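# Four arms pull a dust sheet off and lay it flat

## Task

Uncover the items on the table (table centre at x = 0, y = 0, top at z = 0.72 m in the scene frame) by removing the dust sheet, whose four corners each carry a sewn-on foam knob. Lay the sheet out flat, entirely on the tabletop and not over any of the items, then release it and move the arms away. It only counts if the sheet stays that way with no robot holding it, and every item must be left where it was, upright and not leaning, since each moved, leaning or toppled item is penalised.

## Robot and tools

Robots: arm1, arm2, arm3 and arm4, four identical i2rt Big YAM arms fixed around one table. Each has six revolute joints, a two-finger gripper and a wrist camera that sits on top of the hand, aimed at the fingertips when joints 1 and 6 are 0 and the hand is level. The hand reaches roughly 1.0 m from the joint 1 axis. Joints move at different speeds, so the hand can sweep a wide path between two postures. The arms do not coordinate: one stalling does not halt the others.

Frame: a single scene frame with its origin on the floor and +z upward. The table top is at z = 0.72 m, centred on x = 0, y = 0. The hand point is halfway between the fingertips. The hand z axis runs along the fingers and the fingers open along its y axis. The foot poses are never printed. The URDF (root base_link = the foot, hand = link pinch) lets you work out geometry.

execute_actions(actions, cameras): actions is a list holding one action or none. An action is an object keyed by arm name ("arm1" to "arm4"), each holding "joints", an object of absolute targets by name. These are not offsets. Ranges: joint1_rad -2.879 to 2.879 (rotation about the foot, positive counter-clockwise seen from above, 0 = the direction the foot faces); joint2_rad 0 to 3.141 (shoulder, 0 = upper arm pointing back roughly level, increasing lifts it up then forward); joint3_rad 0 to 3.019 (elbow, 0 = folded, increasing opens); joint4_rad -1.692 to 1.57 (hand pitch, positive tips fingers up); joint5_rad -1.57 to 1.57 (hand yaw, positive to the arm's right); joint6_rad -2.094 to 2.094 (hand roll, positive clockwise seen from behind); gripper_m 0 to 0.093 metres, the gap between fingertips, squeezing up to about 50-62 N per pad. Tolerances for 'done' are ±0.045, 0.14, 0.09, 0.055, 0.03, 0.035 rad and ±0.003 m. All named motions start at once. An action runs at most 15 s. Joints or arms you omit may keep driving toward earlier targets. An unknown key or out-of-range number rejects the whole call and nothing moves. An empty actions list only reports state and images. cameras: a list from arm1_cam_wrist, arm2_cam_wrist, arm3_cam_wrist, arm4_cam_wrist, cam_high, cam_room_a, "all". Omitted, null or ["all"] gives every camera, [] gives none, and an unknown name rejects the call. The "pictures" line gives the image order.

wait(seconds): 0 to 10 s with no new command, then returns state and images like an empty action.

zoom_image(camera, region): enlarges part of that camera's latest full image. region = [x0, y0, x1, y1] in pixels from the top-left corner, at most 504 by 504.

read_manual(section): returns licence text only ("licences"). Nothing moves.

finished_scene(scene): ends the current scene, given by its number, once the robots have held the last command. It is irreversible and reports whether the goal was met. If a result reports a stop, any later execute_actions, wait or finished_scene calls in the same reply are skipped.

Result lines: joint_positions are measured angles (gripper_m = sum of joint7 and joint8). Joint torques are the raw drive output in arm-joint order. They have per-unit offsets, scale and noise, and are nonzero even in free air. joint_status tells how each commanded motion ended:
- off_target: stopped short and may still be pushing.
- contact_stop: the joint gave up its target and holds where it stopped.
- time_out: did not arrive in time. The joint keeps its target, or one within 0.375, 0.375, 0.113, 0.225, 0.075, 0.3 rad (joints 1-6) of where it is, and keeps pushing. Resend its current position to relax it.
- not_followed: a self/inter-arm clearance check blocked that arm's joint targets. You see 'joint command not followed' plus a 'cause:' line. The gripper part still runs, and the blocked targets may be retried on later actions.
- limit_stop_at_motor_heat: appears after an overheat. Resend the target.
on_its_own lists what you did not command this call. 'held at' is the target being held, not the position. A target very near the current position may produce no motion. Joints carrying a load slowly sag.

Heat: a 'MOTOR HOT' line appears at 85 °C. At 100 °C an OVER-TEMPERATURE FAULT drops the whole arm and its gripper until it cools, which counts as a stop. Sustained pushing or holding heats motors, including while you think. Some heat carries into the next scene.

Cameras: cam_high and cam_room_a are fixed in the room. Calibration gives K, distortion D and T_world_to_cam, which maps the scene frame into the camera frame (OpenCV conventions). Wrist-camera poses are derived from joint readings, so errors there add up. Results list cameras whose numbers changed.

The simulation keeps running while you compose a reply, and the robots hold the last command meanwhile. Loose objects may get an occasional brief nudge.

Avoid: arms pressing hard against each other (this fails and ends the run) or hitting each other hard. The clearance check can be late and ignores fingers, gripper housings and wrist cameras between arms. Also avoid knocking any rigid item off the work area (this fails), shifting or tipping the covered items, dropping or slamming things, and long hard pushes, since the arm keeps pushing after contact. Grasp the sheet by its corner knobs.

Each tool is called after "Emit:" as name([rows], argument=value, ...), one row to a line, values as JSON.

## Session

Emit:
execute_actions(actions=[])

Scene clock: 0.00 s.
Joint torques (N m, as the arm reports them, + toward a larger angle): no reading
arm1.joint_positions: joint1_rad=-0.194 joint2_rad=+0.410 joint3_rad=+1.489 joint4_rad=-1.350 joint5_rad=-0.292 joint6_rad=+0.724 gripper_m=+0.094
arm1.joint_status: not commanded
arm1.hand: x=+0.2816 y=+0.5664 z=+1.3681 quat_wxyz=(-0.544, -0.757, -0.241, +0.271) (m; scene frame)
arm2.joint_positions: joint1_rad=+0.249 joint2_rad=+0.271 joint3_rad=+1.696 joint4_rad=-1.424 joint5_rad=+0.262 joint6_rad=+0.039 gripper_m=+0.095
arm2.joint_status: not commanded
arm2.hand: x=-0.4975 y=+0.7663 z=+1.4469 quat_wxyz=(-0.541, -0.475, -0.523, +0.456) (m; scene frame)
arm3.joint_positions: joint1_rad=+0.208 joint2_rad=+0.383 joint3_rad=+1.495 joint4_rad=-1.503 joint5_rad=+0.050 joint6_rad=+0.437 gripper_m=+0.094
arm3.joint_status: not commanded
arm3.hand: x=-0.4558 y=-0.6082 z=+1.3680 quat_wxyz=(-0.354, +0.379, -0.737, -0.433) (m; scene frame)
arm4.joint_positions: joint1_rad=-0.076 joint2_rad=+0.422 joint3_rad=+1.487 joint4_rad=-1.226 joint5_rad=+0.169 joint6_rad=-0.597 gripper_m=+0.094
arm4.joint_status: not commanded
arm4.hand: x=+0.3110 y=-0.6658 z=+1.4432 quat_wxyz=(-0.596, +0.652, -0.394, -0.254) (m; scene frame)
pictures: arm1_cam_wrist, arm2_cam_wrist, arm3_cam_wrist, arm4_cam_wrist, cam_high, cam_room_a
Images, in order (width x height): arm1_cam_wrist 616x616, arm2_cam_wrist 616x616, arm3_cam_wrist 616x616, arm4_cam_wrist 616x616, cam_high 504x504, cam_room_a 504x504.

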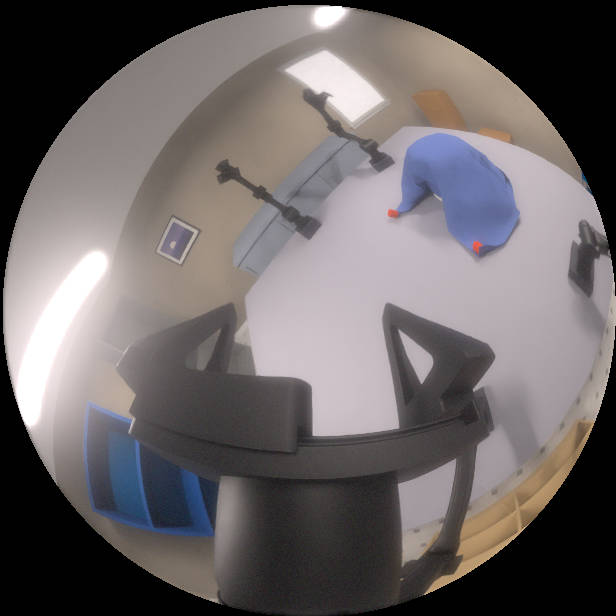

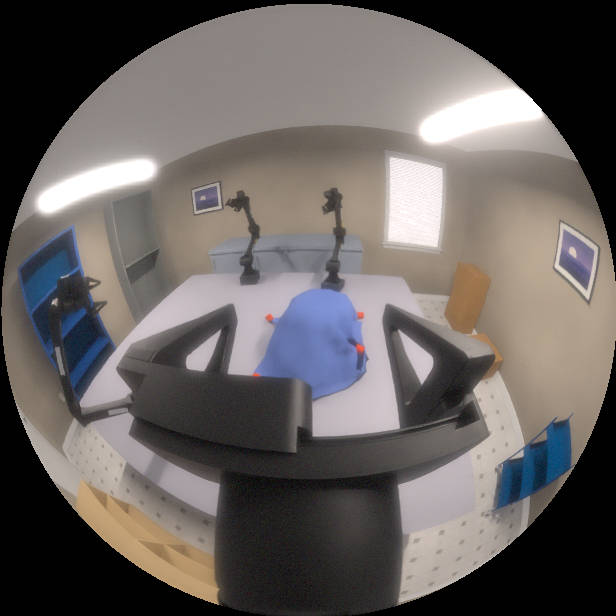

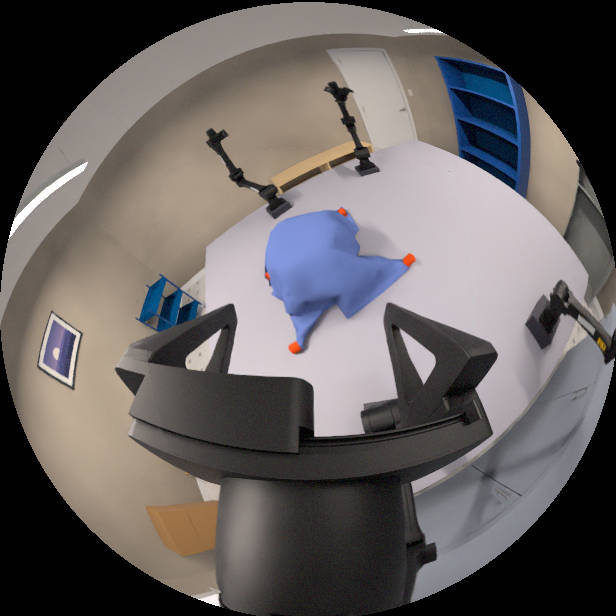

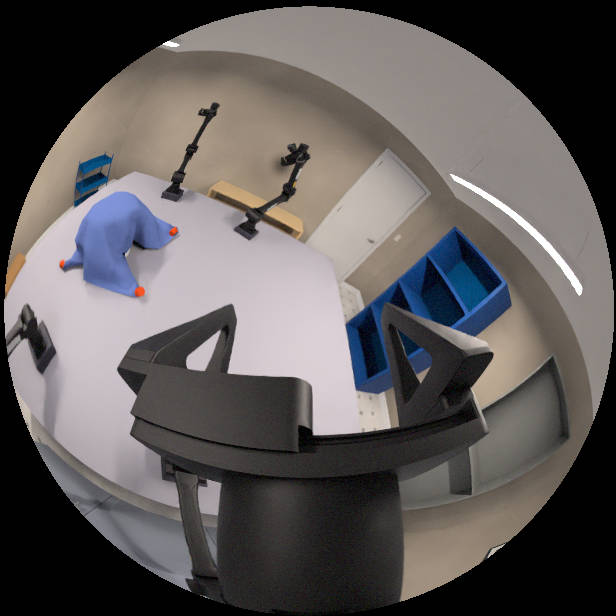

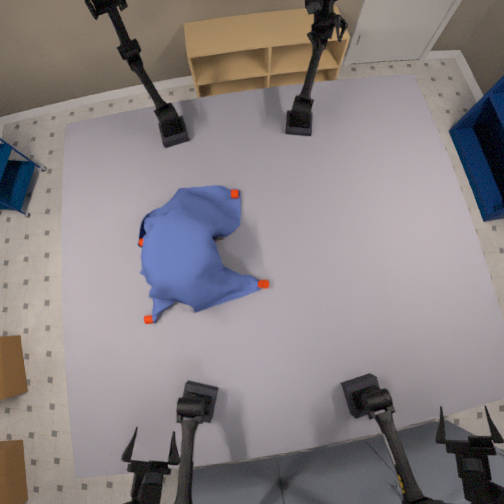

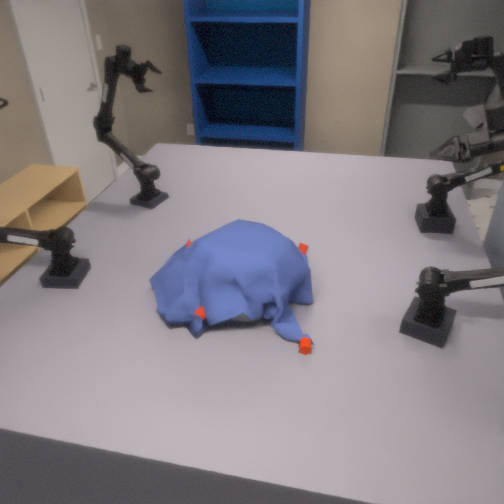

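Emit:
execute_actions([
  {"arm1":{"joints":{"joint1_rad":-0.595,"joint2_rad":1.2,"joint3_rad":1.575,"joint4_rad":-1.28,"joint5_rad":0,"joint6_rad":0}},"arm2":{"joints":{"joint1_rad":-0.5,"joint2_rad":1.3,"joint3_rad":2.295,"joint4_rad":-1.68,"joint5_rad":0,"joint6_rad":0}},"arm3":{"joints":{"joint1_rad":0.79,"joint2_rad":1.1,"joint3_rad":1.254,"joint4_rad":-1.194,"joint5_rad":0,"joint6_rad":0}},"arm4":{"joints":{"joint1_rad":0.427,"joint2_rad":1.4,"joint3_rad":2.278,"joint4_rad":-1.554,"joint5_rad":0,"joint6_rad":0}}},
], cameras=[])

Emit:
execute_actions([
  {"arm1":{"joints":{"joint2_rad":1.866}},"arm2":{"joints":{"joint2_rad":2.185}},"arm3":{"joints":{"joint2_rad":1.631}},"arm4":{"joints":{"joint2_rad":2.295}}},
])

Scene clock: 107.53 s.
Joint torques (N m, as the arm reports them, + toward a larger angle): arm1=[-3.09 -9.34 10.74  1.14  0.02 -0.09] | arm2=[-0.07 -6.    7.49  0.75  0.02 -0.04] | arm3=[ 0.84 -7.07 12.2   1.6   0.   -0.23] | arm4=[ 1.97 -8.68 10.51  1.34 -0.05  0.15]
arm1.joint_positions: joint1_rad=-0.588 joint2_rad=+1.202 joint3_rad=+1.562 joint4_rad=-1.289 joint5_rad=-0.002 joint6_rad=+0.009 gripper_m=+0.094
arm1.joint_status: all done
arm1.hand: x=-0.0539 y=+0.3906 z=+1.1972 quat_wxyz=(-0.111, -0.889, -0.332, +0.294) (m; scene frame)
arm2.joint_positions: joint1_rad=-0.494 joint2_rad=+1.300 joint3_rad=+2.275 joint4_rad=-1.672 joint5_rad=-0.001 joint6_rad=+0.014 gripper_m=+0.095
arm2.joint_status: all done
arm2.hand: x=-0.5772 y=+0.3914 z=+1.4440 quat_wxyz=(-0.246, -0.745, -0.516, +0.346) (m; scene frame)
arm3.joint_positions: joint1_rad=+0.791 joint2_rad=+1.108 joint3_rad=+1.240 joint4_rad=-1.203 joint5_rad=+0.000 joint6_rad=+0.013 gripper_m=+0.094
arm3.joint_status: all done
arm3.hand: x=-0.6469 y=-0.3233 z=+1.1180 quat_wxyz=(-0.136, +0.812, -0.529, -0.207) (m; scene frame)
arm4.joint_positions: joint1_rad=+0.423 joint2_rad=+1.412 joint3_rad=+2.229 joint4_rad=-1.537 joint5_rad=+0.002 joint6_rad=-0.008 gripper_m=+0.094
arm4.joint_status: all done
arm4.hand: x=+0.0463 y=-0.3858 z=+1.4323 quat_wxyz=(-0.207, +0.792, -0.451, -0.357) (m; scene frame)
pictures: none
No camera images: the call's "cameras" was empty. Leave "cameras" out to get every camera's image.

Scene clock: 109.40 s.
Joint torques (N m, as the arm reports them, + toward a larger angle): arm1=[ -2.39 -18.96   9.44   0.25   0.1   -0.06] | arm2=[ -0.09 -22.21  11.42  -0.53   0.01   0.01] | arm3=[  0.79 -13.32  10.43   0.46   0.    -0.21] | arm4=[  2.08 -24.41  10.25   0.12  -0.05   0.16]
arm1.joint_positions: joint1_rad=-0.588 joint2_rad=+1.876 joint3_rad=+1.562 joint4_rad=-1.286 joint5_rad=-0.002 joint6_rad=+0.009 gripper_m=+0.094
arm1.joint_status: all done
arm1.hand: x=-0.1321 y=+0.3243 z=+0.8588 quat_wxyz=(+0.007, -0.937, -0.348, -0.014) (m; scene frame)
arm2.joint_positions: joint1_rad=-0.494 joint2_rad=+2.185 joint3_rad=+2.256 joint4_rad=-1.673 joint5_rad=-0.001 joint6_rad=+0.014 gripper_m=+0.095
arm2.joint_status: all done
arm2.hand: x=-0.6735 y=+0.1276 z=+0.9544 quat_wxyz=(+0.009, -0.822, -0.569, -0.012) (m; scene frame)
arm3.joint_positions: joint1_rad=+0.791 joint2_rad=+1.641 joint3_rad=+1.240 joint4_rad=-1.200 joint5_rad=+0.000 joint6_rad=+0.013 gripper_m=+0.094
arm3.joint_status: all done
arm3.hand: x=-0.6661 y=-0.2764 z=+0.8929 quat_wxyz=(+0.004, +0.837, -0.546, +0.014) (m; scene frame)
arm4.joint_positions: joint1_rad=+0.423 joint2_rad=+2.324 joint3_rad=+2.251 joint4_rad=-1.538 joint5_rad=+0.002 joint6_rad=-0.008 gripper_m=+0.094
arm4.joint_status: all done
arm4.hand: x=-0.0679 y=-0.1910 z=+0.8875 quat_wxyz=(+0.010, +0.869, -0.494, +0.018) (m; scene frame)
pictures: arm1_cam_wrist, arm2_cam_wrist, arm3_cam_wrist, arm4_cam_wrist, cam_high, cam_room_a
camera_calibration (this result's frames):
arm1_cam_wrist: T_world_to_cam=[[-0.65992, 0.751308, -0.00644562, -0.324127], [0.589595, 0.523158, 0.615372, -0.613278], [0.465706, 0.402296, -0.78821, 0.732431], [0, 0, 0, 1]] pos_world=[-0.19341, 0.269706, 0.952615]
arm2_cam_wrist: T_world_to_cam=[[-0.927026, 0.374804, -0.0119959, -0.653932], [0.29047, 0.737933, 0.609165, -0.480673], [0.23717, 0.561228, -0.792953, 0.973179], [0, 0, 0, 1]] pos_world=[-0.6974, 0.0536261, 1.05665]
arm3_cam_wrist: T_world_to_cam=[[0.9149, 0.403638, 0.00582164, 0.718458], [0.3213, -0.736849, 0.594827, -0.512065], [0.244385, -0.542337, -0.803832, 0.856021], [0, 0, 0, 1]] pos_world=[-0.701989, -0.20306, 0.988505]
arm4_cam_wrist: T_world_to_cam=[[0.862138, 0.506664, 0.00312937, 0.156178], [0.399725, -0.683939, 0.610284, -0.636687], [0.31135, -0.524898, -0.792176, 0.745304], [0, 0, 0, 1]] pos_world=[-0.112198, -0.123377, 0.978483]
Images, in order (width x height): arm1_cam_wrist 616x616, arm2_cam_wrist 616x616, arm3_cam_wrist 616x616, arm4_cam_wrist 616x616, cam_high 504x504, cam_room_a 504x504.

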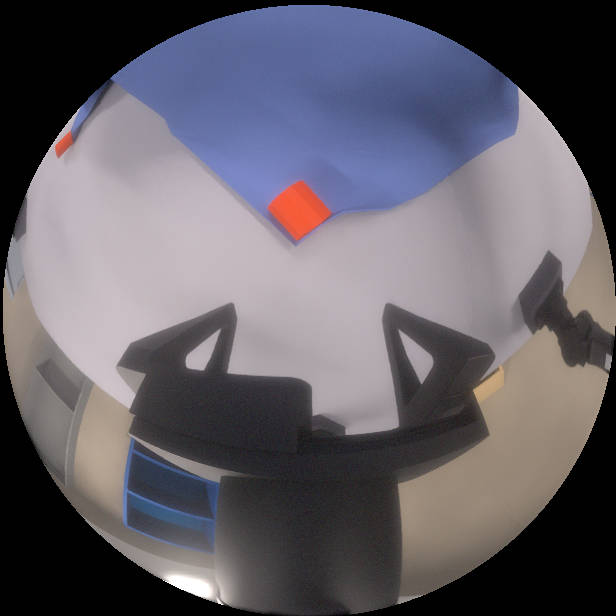

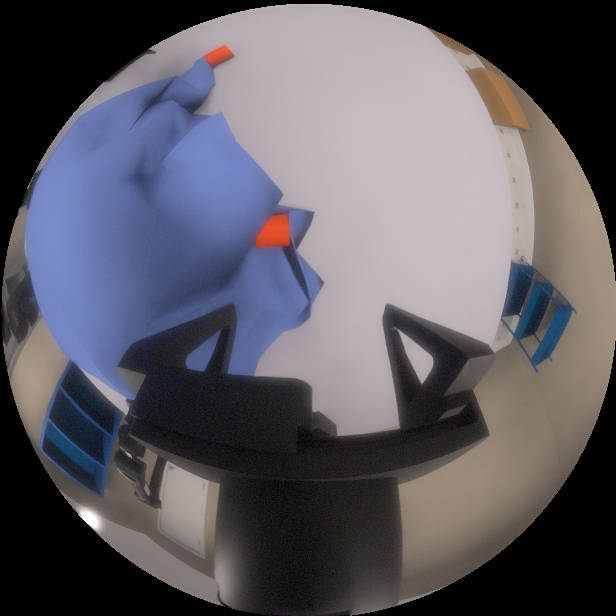

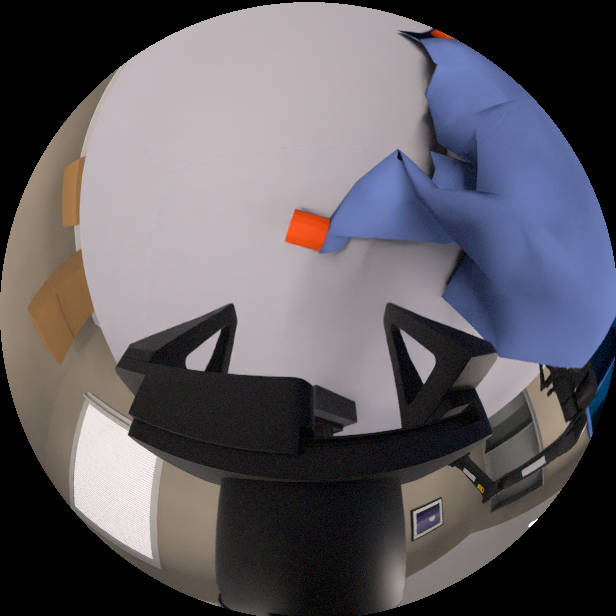

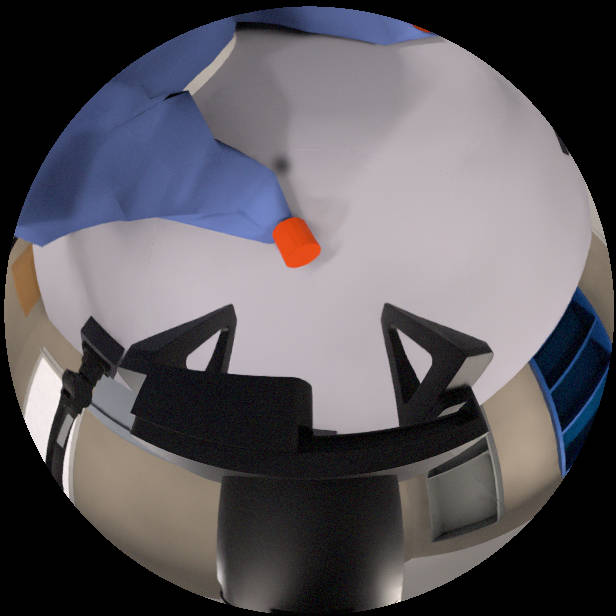

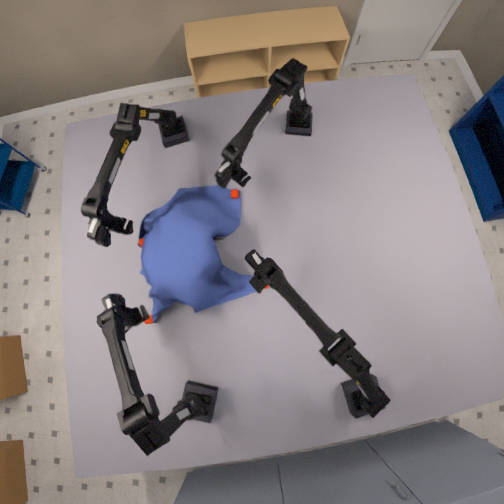

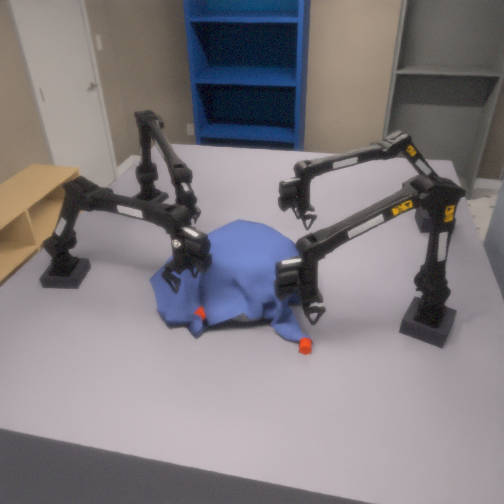

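Emit:
zoom_image(camera="arm4_cam_wrist", region=[220, 170, 380, 310])

Emit:
zoom_image(camera="arm1_cam_wrist", region=[220, 140, 380, 280])

Emit:
zoom_image(camera="arm2_cam_wrist", region=[200, 160, 360, 300])

Region (220, 170, 380, 310) of arm4_cam_wrist's 616x616 image, scaled by 3.150, with more detail than that image has; it fills the top 441 rows of this view, and the rest is white.

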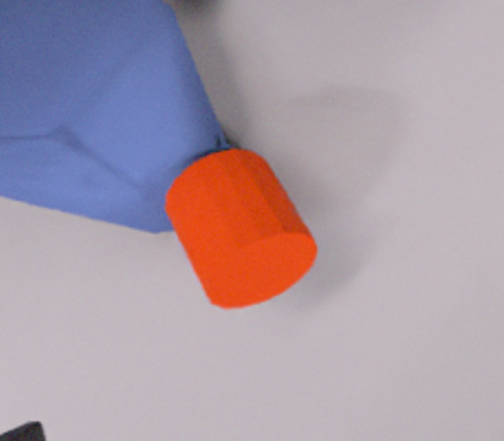

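Region (220, 140, 380, 280) of arm1_cam_wrist's 616x616 image, scaled by 3.150, with more detail than that image has; it fills the top 441 rows of this view, and the rest is white.

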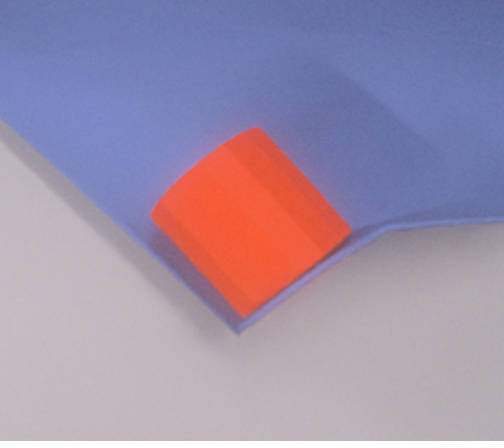

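Region (200, 160, 360, 300) of arm2_cam_wrist's 616x616 image, scaled by 3.150, with more detail than that image has; it fills the top 441 rows of this view, and the rest is white.

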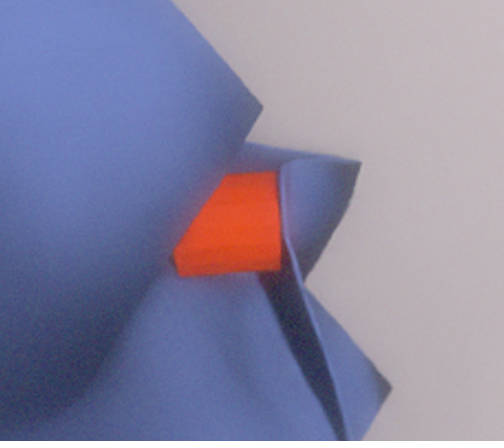

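Emit:
execute_actions([
  {"arm1":{"joints":{"joint1_rad":-0.57,"joint2_rad":1.96,"joint3_rad":1.576,"joint4_rad":-1.08,"joint6_rad":-0.7}},"arm2":{"joints":{"joint1_rad":-0.55,"joint2_rad":2.22,"joint3_rad":2.12,"joint4_rad":-1.45,"joint5_rad":-0.5,"joint6_rad":1.57}},"arm3":{"joints":{"joint2_rad":1.76,"joint3_rad":1.18,"joint4_rad":-0.97,"joint6_rad":-1.36}},"arm4":{"joints":{"joint1_rad":0.455,"joint2_rad":2.335,"joint3_rad":2.15,"joint4_rad":-1.36,"joint6_rad":-0.45}}},
])

Scene clock: 178.57 s.
Joint torques (N m, as the arm reports them, + toward a larger angle): arm1=[ -0.23 -19.5    9.58   0.5    0.1   -0.09] | arm2=[  0.57 -23.53   9.52   0.03  -0.37   0.31] | arm3=[  0.74 -14.26   8.68   0.55  -0.11  -0.24] | arm4=[  1.3  -21.38   8.24   1.46  -0.08   0.03]
arm1.joint_positions: joint1_rad=-0.579 joint2_rad=+1.947 joint3_rad=+1.562 joint4_rad=-1.092 joint5_rad=-0.002 joint6_rad=-0.691 gripper_m=+0.094
arm1.joint_status: all done
arm1.hand: x=-0.1619 y=+0.2908 z=+0.8205 quat_wxyz=(+0.001, -0.757, -0.652, +0.045) (m; scene frame)
arm2.joint_positions: joint1_rad=-0.557 joint2_rad=+2.235 joint3_rad=+2.104 joint4_rad=-1.462 joint5_rad=-0.497 joint6_rad=+1.555 gripper_m=+0.095
arm2.joint_status: all done
arm2.hand: x=-0.6428 y=+0.0980 z=+0.8841 quat_wxyz=(-0.042, -0.950, +0.192, -0.242) (m; scene frame)
arm3.joint_positions: joint1_rad=+0.791 joint2_rad=+1.772 joint3_rad=+1.175 joint4_rad=-0.980 joint5_rad=+0.000 joint6_rad=-1.346 gripper_m=+0.094
arm3.joint_status: all done
arm3.hand: x=-0.6732 y=-0.2593 z=+0.8116 quat_wxyz=(+0.001, +0.995, +0.101, +0.005) (m; scene frame)
arm4.joint_positions: joint1_rad=+0.457 joint2_rad=+2.326 joint3_rad=+2.149 joint4_rad=-1.379 joint5_rad=+0.002 joint6_rad=-0.442 gripper_m=+0.094
arm4.joint_status: all done
arm4.hand: x=-0.0936 y=-0.1959 z=+0.8474 quat_wxyz=(-0.005, +0.960, -0.279, -0.005) (m; scene frame)
pictures: arm1_cam_wrist, arm2_cam_wrist, arm3_cam_wrist, arm4_cam_wrist, cam_high, cam_room_a
camera_calibration (this result's frames):
arm1_cam_wrist: T_world_to_cam=[[-0.988746, 0.140547, 0.0512648, -0.241827], [0.146063, 0.832776, 0.533994, -0.649657], [0.0323592, 0.535473, -0.843932, 0.666353], [0, 0, 0, 1]] pos_world=[-0.165777, 0.218193, 0.921667]
arm2_cam_wrist: T_world_to_cam=[[0.410426, 0.911817, 0.0118406, 0.17077], [0.392429, -0.188331, 0.900295, -0.52608], [0.823134, -0.364858, -0.435119, 1.07783], [0, 0, 0, 1]] pos_world=[-0.750835, 0.138466, 0.940588]
arm3_cam_wrist: T_world_to_cam=[[-0.202882, 0.979188, -0.00553492, 0.124419], [0.797264, 0.168465, 0.579646, 0.118632], [0.568515, 0.113187, -0.81485, 1.19874], [0, 0, 0, 1]] pos_world=[-0.750843, -0.277497, 0.908721]
arm4_cam_wrist: T_world_to_cam=[[0.53971, 0.8418, 0.0092589, 0.211244], [0.690568, -0.448987, 0.567033, -0.495451], [0.481485, -0.29964, -0.823643, 0.805673], [0, 0, 0, 1]] pos_world=[-0.159787, -0.158865, 0.942568]
Images, in order (width x height): arm1_cam_wrist 616x616, arm2_cam_wrist 616x616, arm3_cam_wrist 616x616, arm4_cam_wrist 616x616, cam_high 504x504, cam_room_a 504x504.

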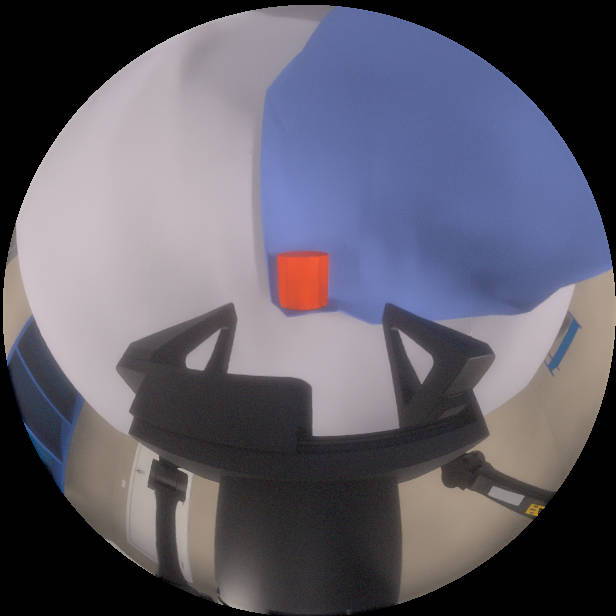

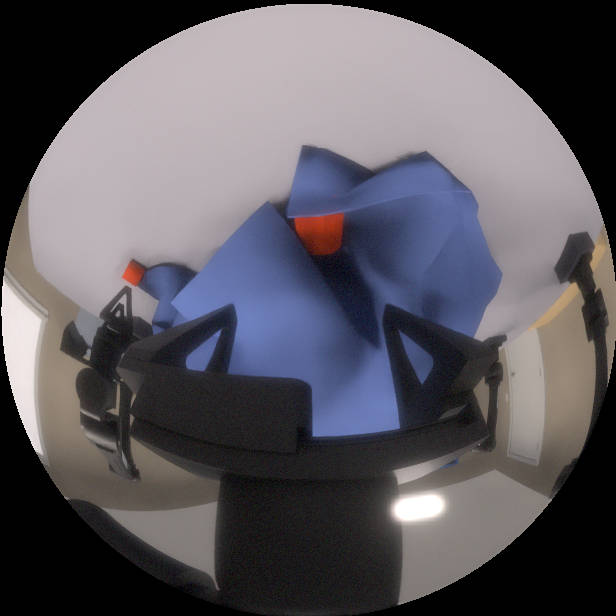

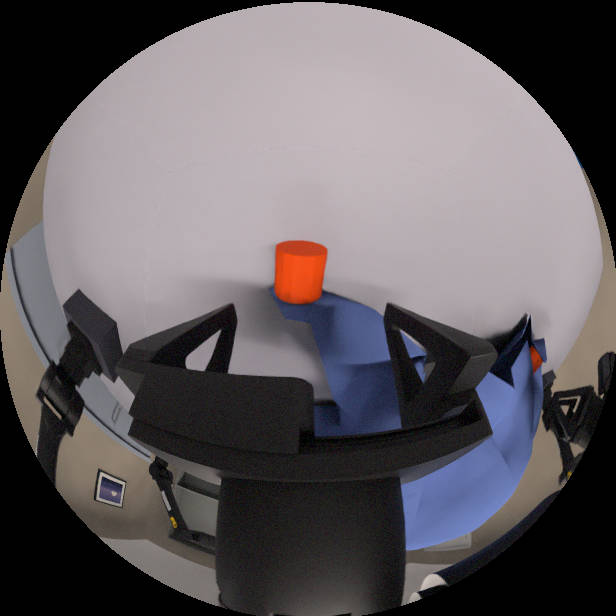

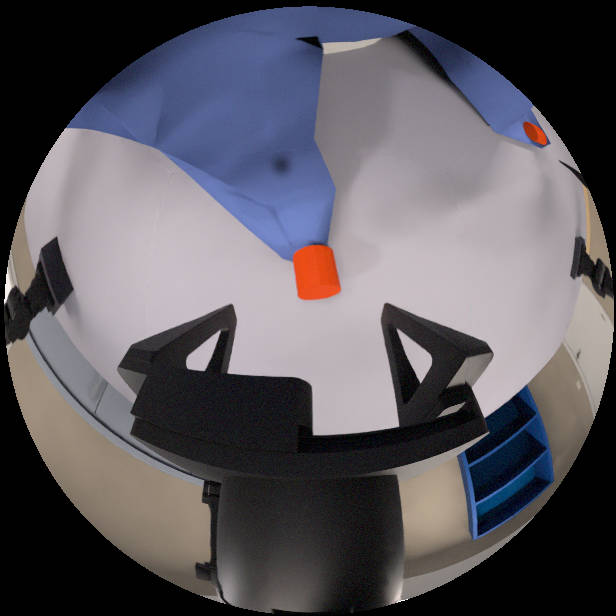

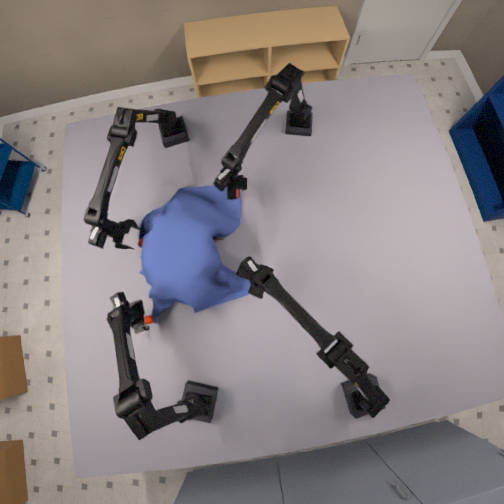

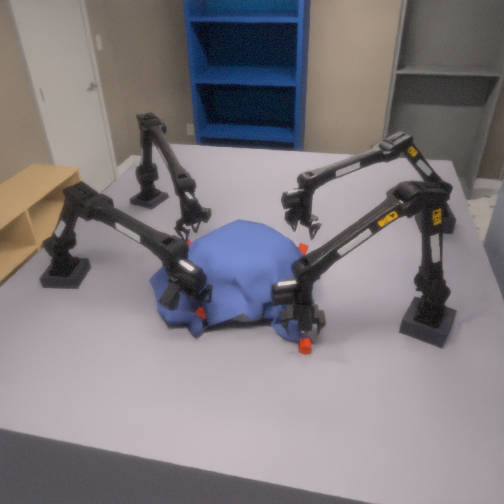

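Emit:
execute_actions([
  {"arm1":{"joints":{"joint2_rad":2.06,"joint4_rad":-1.07}},"arm2":{"joints":{"joint1_rad":-0.53,"joint2_rad":2.245,"joint3_rad":1.93,"joint4_rad":-1.222,"gripper_m":0.07}},"arm3":{"joints":{"joint2_rad":1.855,"joint3_rad":1.106,"joint4_rad":-0.8}},"arm4":{"joints":{"joint2_rad":2.385,"joint3_rad":2.02,"joint4_rad":-1.18}}},
])

Scene clock: 209.13 s.
Joint torques (N m, as the arm reports them, + toward a larger angle): arm1=[ -1.09 -21.01   9.09   0.52   0.02  -0.06] | arm2=[  0.95 -22.66   8.95   0.09  -0.39   0.26] | arm3=[  0.74 -14.08   7.5    0.61  -0.11  -0.23] | arm4=[  1.64 -21.56   7.91   1.53  -0.07   0.05]
arm1.joint_positions: joint1_rad=-0.579 joint2_rad=+2.056 joint3_rad=+1.562 joint4_rad=-1.080 joint5_rad=-0.002 joint6_rad=-0.691 gripper_m=+0.094
arm1.joint_status: all done
arm1.hand: x=-0.1568 y=+0.2958 z=+0.7580 quat_wxyz=(+0.002, -0.758, -0.652, -0.003) (m; scene frame)
arm2.joint_positions: joint1_rad=-0.533 joint2_rad=+2.255 joint3_rad=+1.917 joint4_rad=-1.233 joint5_rad=-0.498 joint6_rad=+1.556 gripper_m=+0.070
arm2.joint_status: all done
arm2.hand: x=-0.6240 y=+0.1013 z=+0.8013 quat_wxyz=(-0.049, -0.953, +0.179, -0.241) (m; scene frame)
arm3.joint_positions: joint1_rad=+0.791 joint2_rad=+1.863 joint3_rad=+1.103 joint4_rad=-0.809 joint5_rad=+0.000 joint6_rad=-1.347 gripper_m=+0.094
arm3.joint_status: all done
arm3.hand: x=-0.6706 y=-0.2637 z=+0.7490 quat_wxyz=(-0.003, +0.995, +0.102, +0.004) (m; scene frame)
arm4.joint_positions: joint1_rad=+0.457 joint2_rad=+2.381 joint3_rad=+2.017 joint4_rad=-1.198 joint5_rad=+0.002 joint6_rad=-0.442 gripper_m=+0.094
arm4.joint_status: all done
arm4.hand: x=-0.0893 y=-0.2028 z=+0.7618 quat_wxyz=(-0.004, +0.960, -0.279, -0.003) (m; scene frame)
pictures: arm1_cam_wrist, arm2_cam_wrist, arm3_cam_wrist, arm4_cam_wrist, cam_high, cam_room_a
camera_calibration (this result's frames):
arm1_cam_wrist: T_world_to_cam=[[-0.990124, 0.139767, -0.0108881, -0.18714], [0.10586, 0.796314, 0.595549, -0.663416], [0.0919086, 0.588515, -0.803246, 0.573554], [0, 0, 0, 1]] pos_world=[-0.167777, 0.216899, 0.853763]
arm2_cam_wrist: T_world_to_cam=[[0.389659, 0.920916, -0.00892512, 0.163815], [0.403044, -0.161807, 0.900763, -0.454669], [0.828083, -0.354587, -0.434219, 1.02887], [0, 0, 0, 1]] pos_world=[-0.732567, 0.140395, 0.857765]
arm3_cam_wrist: T_world_to_cam=[[-0.203328, 0.979108, 0.00227336, 0.122792], [0.799113, 0.164607, 0.578207, 0.154883], [0.565753, 0.119382, -0.815887, 1.1473], [0, 0, 0, 1]] pos_world=[-0.747892, -0.28269, 0.846237]
arm4_cam_wrist: T_world_to_cam=[[0.539687, 0.841835, 0.00716006, 0.217124], [0.689062, -0.4466, 0.570738, -0.45545], [0.483665, -0.303086, -0.821101, 0.728547], [0, 0, 0, 1]] pos_world=[-0.155718, -0.165375, 0.856599]
Images, in order (width x height): arm1_cam_wrist 616x616, arm2_cam_wrist 616x616, arm3_cam_wrist 616x616, arm4_cam_wrist 616x616, cam_high 504x504, cam_room_a 504x504.

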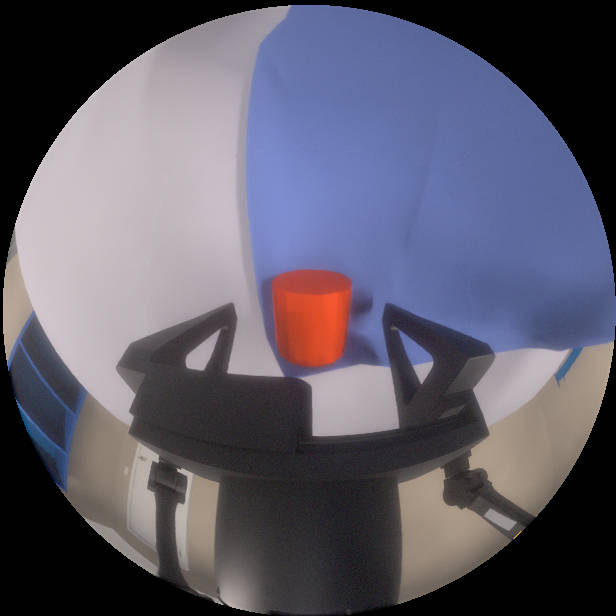

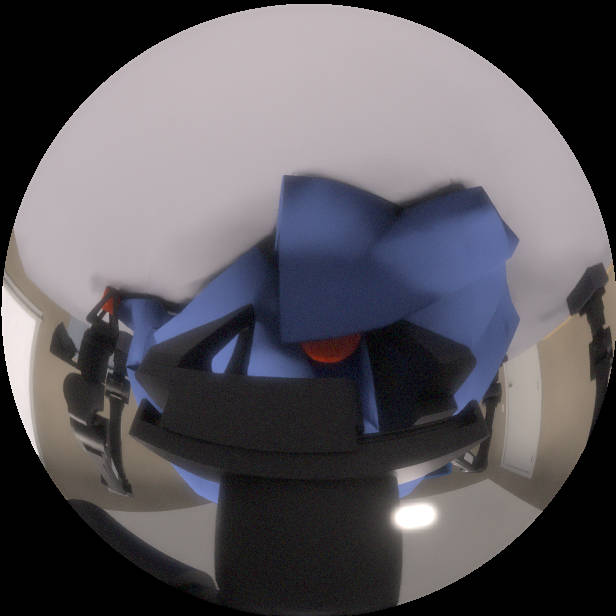

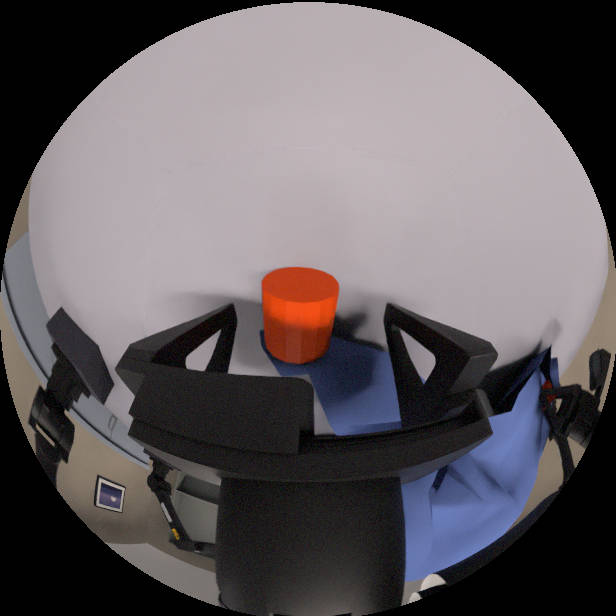

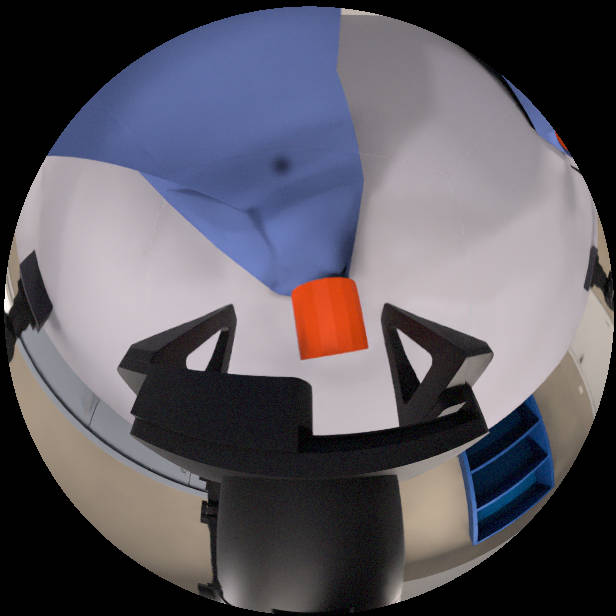

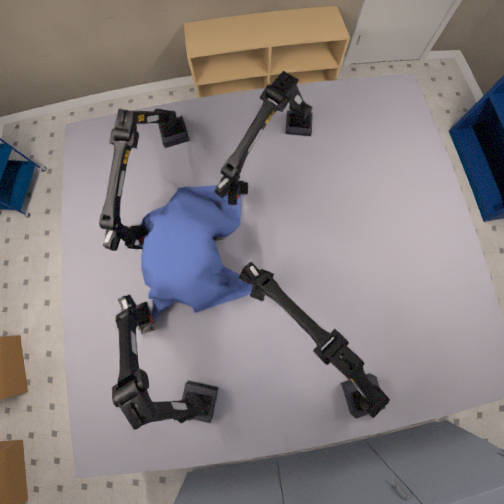

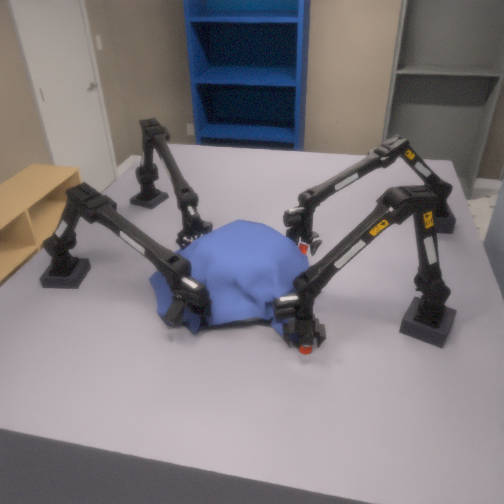

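Emit:
execute_actions([
  {"arm1":{"joints":{"gripper_m":0.03}},"arm2":{"joints":{"gripper_m":0.03}},"arm3":{"joints":{"gripper_m":0.03}},"arm4":{"joints":{"joint2_rad":2.41}}},
], cameras=[])

Emit:
execute_actions([
  {"arm4":{"joints":{"gripper_m":0.03}}},
], cameras=["arm1_cam_wrist","arm2_cam_wrist","arm3_cam_wrist","arm4_cam_wrist"])

Scene clock: 216.57 s.
Joint torques (N m, as the arm reports them, + toward a larger angle): arm1=[ -0.65 -19.7    9.1    0.21  -0.05  -0.08] | arm2=[  0.24 -23.27   8.91   0.09  -0.27   0.27] | arm3=[  0.73 -14.29   7.53   0.57  -0.12  -0.22] | arm4=[  1.44 -19.41   7.94   1.47  -0.08   0.05]
arm1.joint_positions: joint1_rad=-0.579 joint2_rad=+2.055 joint3_rad=+1.562 joint4_rad=-1.080 joint5_rad=+0.000 joint6_rad=-0.691 gripper_m=+0.039
arm1.joint_status: gripper_m off_target (ended at +0.039, target +0.030)
arm1.hand: x=-0.1570 y=+0.2960 z=+0.7584 quat_wxyz=(+0.003, -0.758, -0.653, -0.002) (m; scene frame)
arm2.joint_positions: joint1_rad=-0.533 joint2_rad=+2.255 joint3_rad=+1.917 joint4_rad=-1.233 joint5_rad=-0.498 joint6_rad=+1.556 gripper_m=+0.039
arm2.joint_status: gripper_m off_target (ended at +0.039, target +0.030)
arm2.hand: x=-0.6240 y=+0.1013 z=+0.8013 quat_wxyz=(-0.049, -0.953, +0.179, -0.241) (m; scene frame)
arm3.joint_positions: joint1_rad=+0.791 joint2_rad=+1.863 joint3_rad=+1.103 joint4_rad=-0.809 joint5_rad=+0.000 joint6_rad=-1.347 gripper_m=+0.039
arm3.joint_status: gripper_m off_target (ended at +0.039, target +0.030)
arm3.hand: x=-0.6706 y=-0.2637 z=+0.7490 quat_wxyz=(-0.003, +0.995, +0.102, +0.004) (m; scene frame)
arm4.joint_positions: joint1_rad=+0.457 joint2_rad=+2.381 joint3_rad=+2.017 joint4_rad=-1.198 joint5_rad=+0.002 joint6_rad=-0.442 gripper_m=+0.094
arm4.joint_status: all done
arm4.hand: x=-0.0893 y=-0.2028 z=+0.7618 quat_wxyz=(-0.004, +0.960, -0.279, -0.003) (m; scene frame)
pictures: none
No camera images: the call's "cameras" was empty. Leave "cameras" out to get every camera's image.

Scene clock: 217.20 s.
Joint torques (N m, as the arm reports them, + toward a larger angle): arm1=[ -1.24 -19.77   8.98   0.23  -0.05  -0.12] | arm2=[  0.17 -23.35   8.9    0.27  -0.35   0.25] | arm3=[  0.68 -14.22   7.54   0.59  -0.12  -0.22] | arm4=[  1.47 -19.44   7.96   1.46  -0.07   0.02]
arm1.joint_positions: joint1_rad=-0.579 joint2_rad=+2.055 joint3_rad=+1.562 joint4_rad=-1.080 joint5_rad=+0.000 joint6_rad=-0.691 gripper_m=+0.039
arm1.joint_status: not commanded
arm1.hand: x=-0.1570 y=+0.2960 z=+0.7584 quat_wxyz=(+0.003, -0.758, -0.653, -0.002) (m; scene frame)
arm2.joint_positions: joint1_rad=-0.533 joint2_rad=+2.255 joint3_rad=+1.917 joint4_rad=-1.233 joint5_rad=-0.498 joint6_rad=+1.556 gripper_m=+0.039
arm2.joint_status: not commanded
arm2.hand: x=-0.6240 y=+0.1013 z=+0.8013 quat_wxyz=(-0.049, -0.953, +0.179, -0.241) (m; scene frame)
arm3.joint_positions: joint1_rad=+0.791 joint2_rad=+1.863 joint3_rad=+1.103 joint4_rad=-0.809 joint5_rad=+0.000 joint6_rad=-1.347 gripper_m=+0.039
arm3.joint_status: not commanded
arm3.hand: x=-0.6706 y=-0.2637 z=+0.7490 quat_wxyz=(-0.003, +0.995, +0.102, +0.004) (m; scene frame)
arm4.joint_positions: joint1_rad=+0.457 joint2_rad=+2.381 joint3_rad=+2.017 joint4_rad=-1.198 joint5_rad=+0.002 joint6_rad=-0.443 gripper_m=+0.038
arm4.joint_status: gripper_m off_target (ended at +0.038, target +0.030)
arm4.hand: x=-0.0893 y=-0.2028 z=+0.7618 quat_wxyz=(-0.004, +0.960, -0.278, -0.003) (m; scene frame)
pictures: arm1_cam_wrist, arm2_cam_wrist, arm3_cam_wrist, arm4_cam_wrist
camera_calibration (this result's frames):
arm1_cam_wrist: T_world_to_cam=[[-0.990195, 0.139384, -0.00923236, -0.188548], [0.10649, 0.795982, 0.59588, -0.663808], [0.0904049, 0.589054, -0.803021, 0.573284], [0, 0, 0, 1]] pos_world=[-0.167839, 0.216964, 0.854168]
arm2_cam_wrist: T_world_to_cam=[[0.389659, 0.920916, -0.00892512, 0.163815], [0.403044, -0.161807, 0.900763, -0.454669], [0.828083, -0.354587, -0.434219, 1.02887], [0, 0, 0, 1]] pos_world=[-0.732567, 0.140395, 0.857765]
arm3_cam_wrist: T_world_to_cam=[[-0.203702, 0.97903, 0.00227035, 0.122524], [0.799048, 0.164913, 0.578209, 0.154919], [0.56571, 0.119596, -0.815886, 1.14733], [0, 0, 0, 1]] pos_world=[-0.747885, -0.282719, 0.846237]
arm4_cam_wrist: T_world_to_cam=[[0.539366, 0.842041, 0.00716318, 0.217135], [0.68923, -0.446338, 0.570739, -0.455383], [0.483783, -0.3029, -0.8211, 0.728595], [0, 0, 0, 1]] pos_world=[-0.155733, -0.1654, 0.856599]
Images, in order (width x height): arm1_cam_wrist 616x616, arm2_cam_wrist 616x616, arm3_cam_wrist 616x616, arm4_cam_wrist 616x616.

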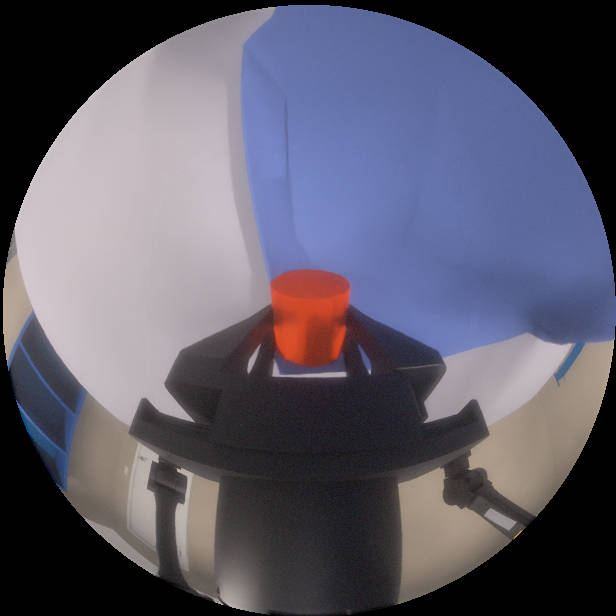

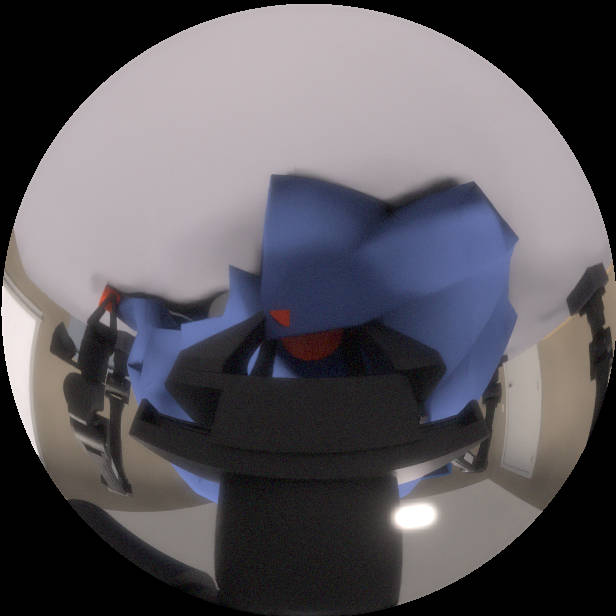

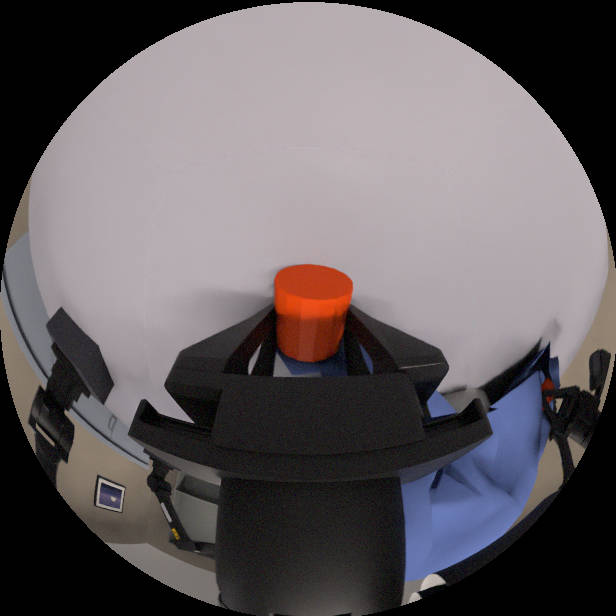

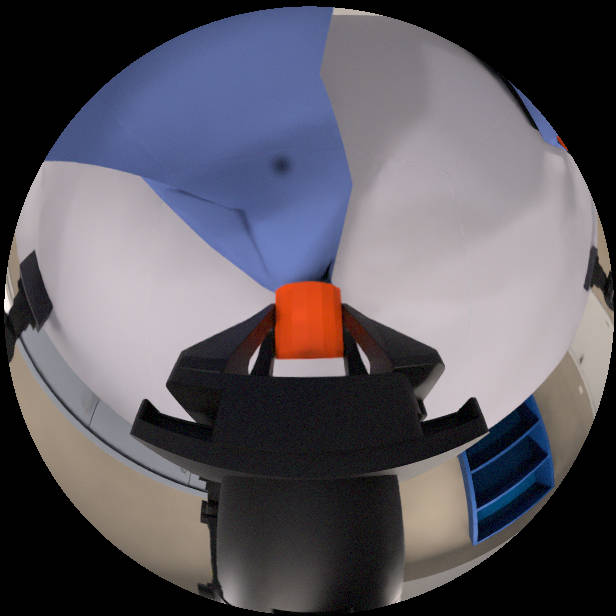

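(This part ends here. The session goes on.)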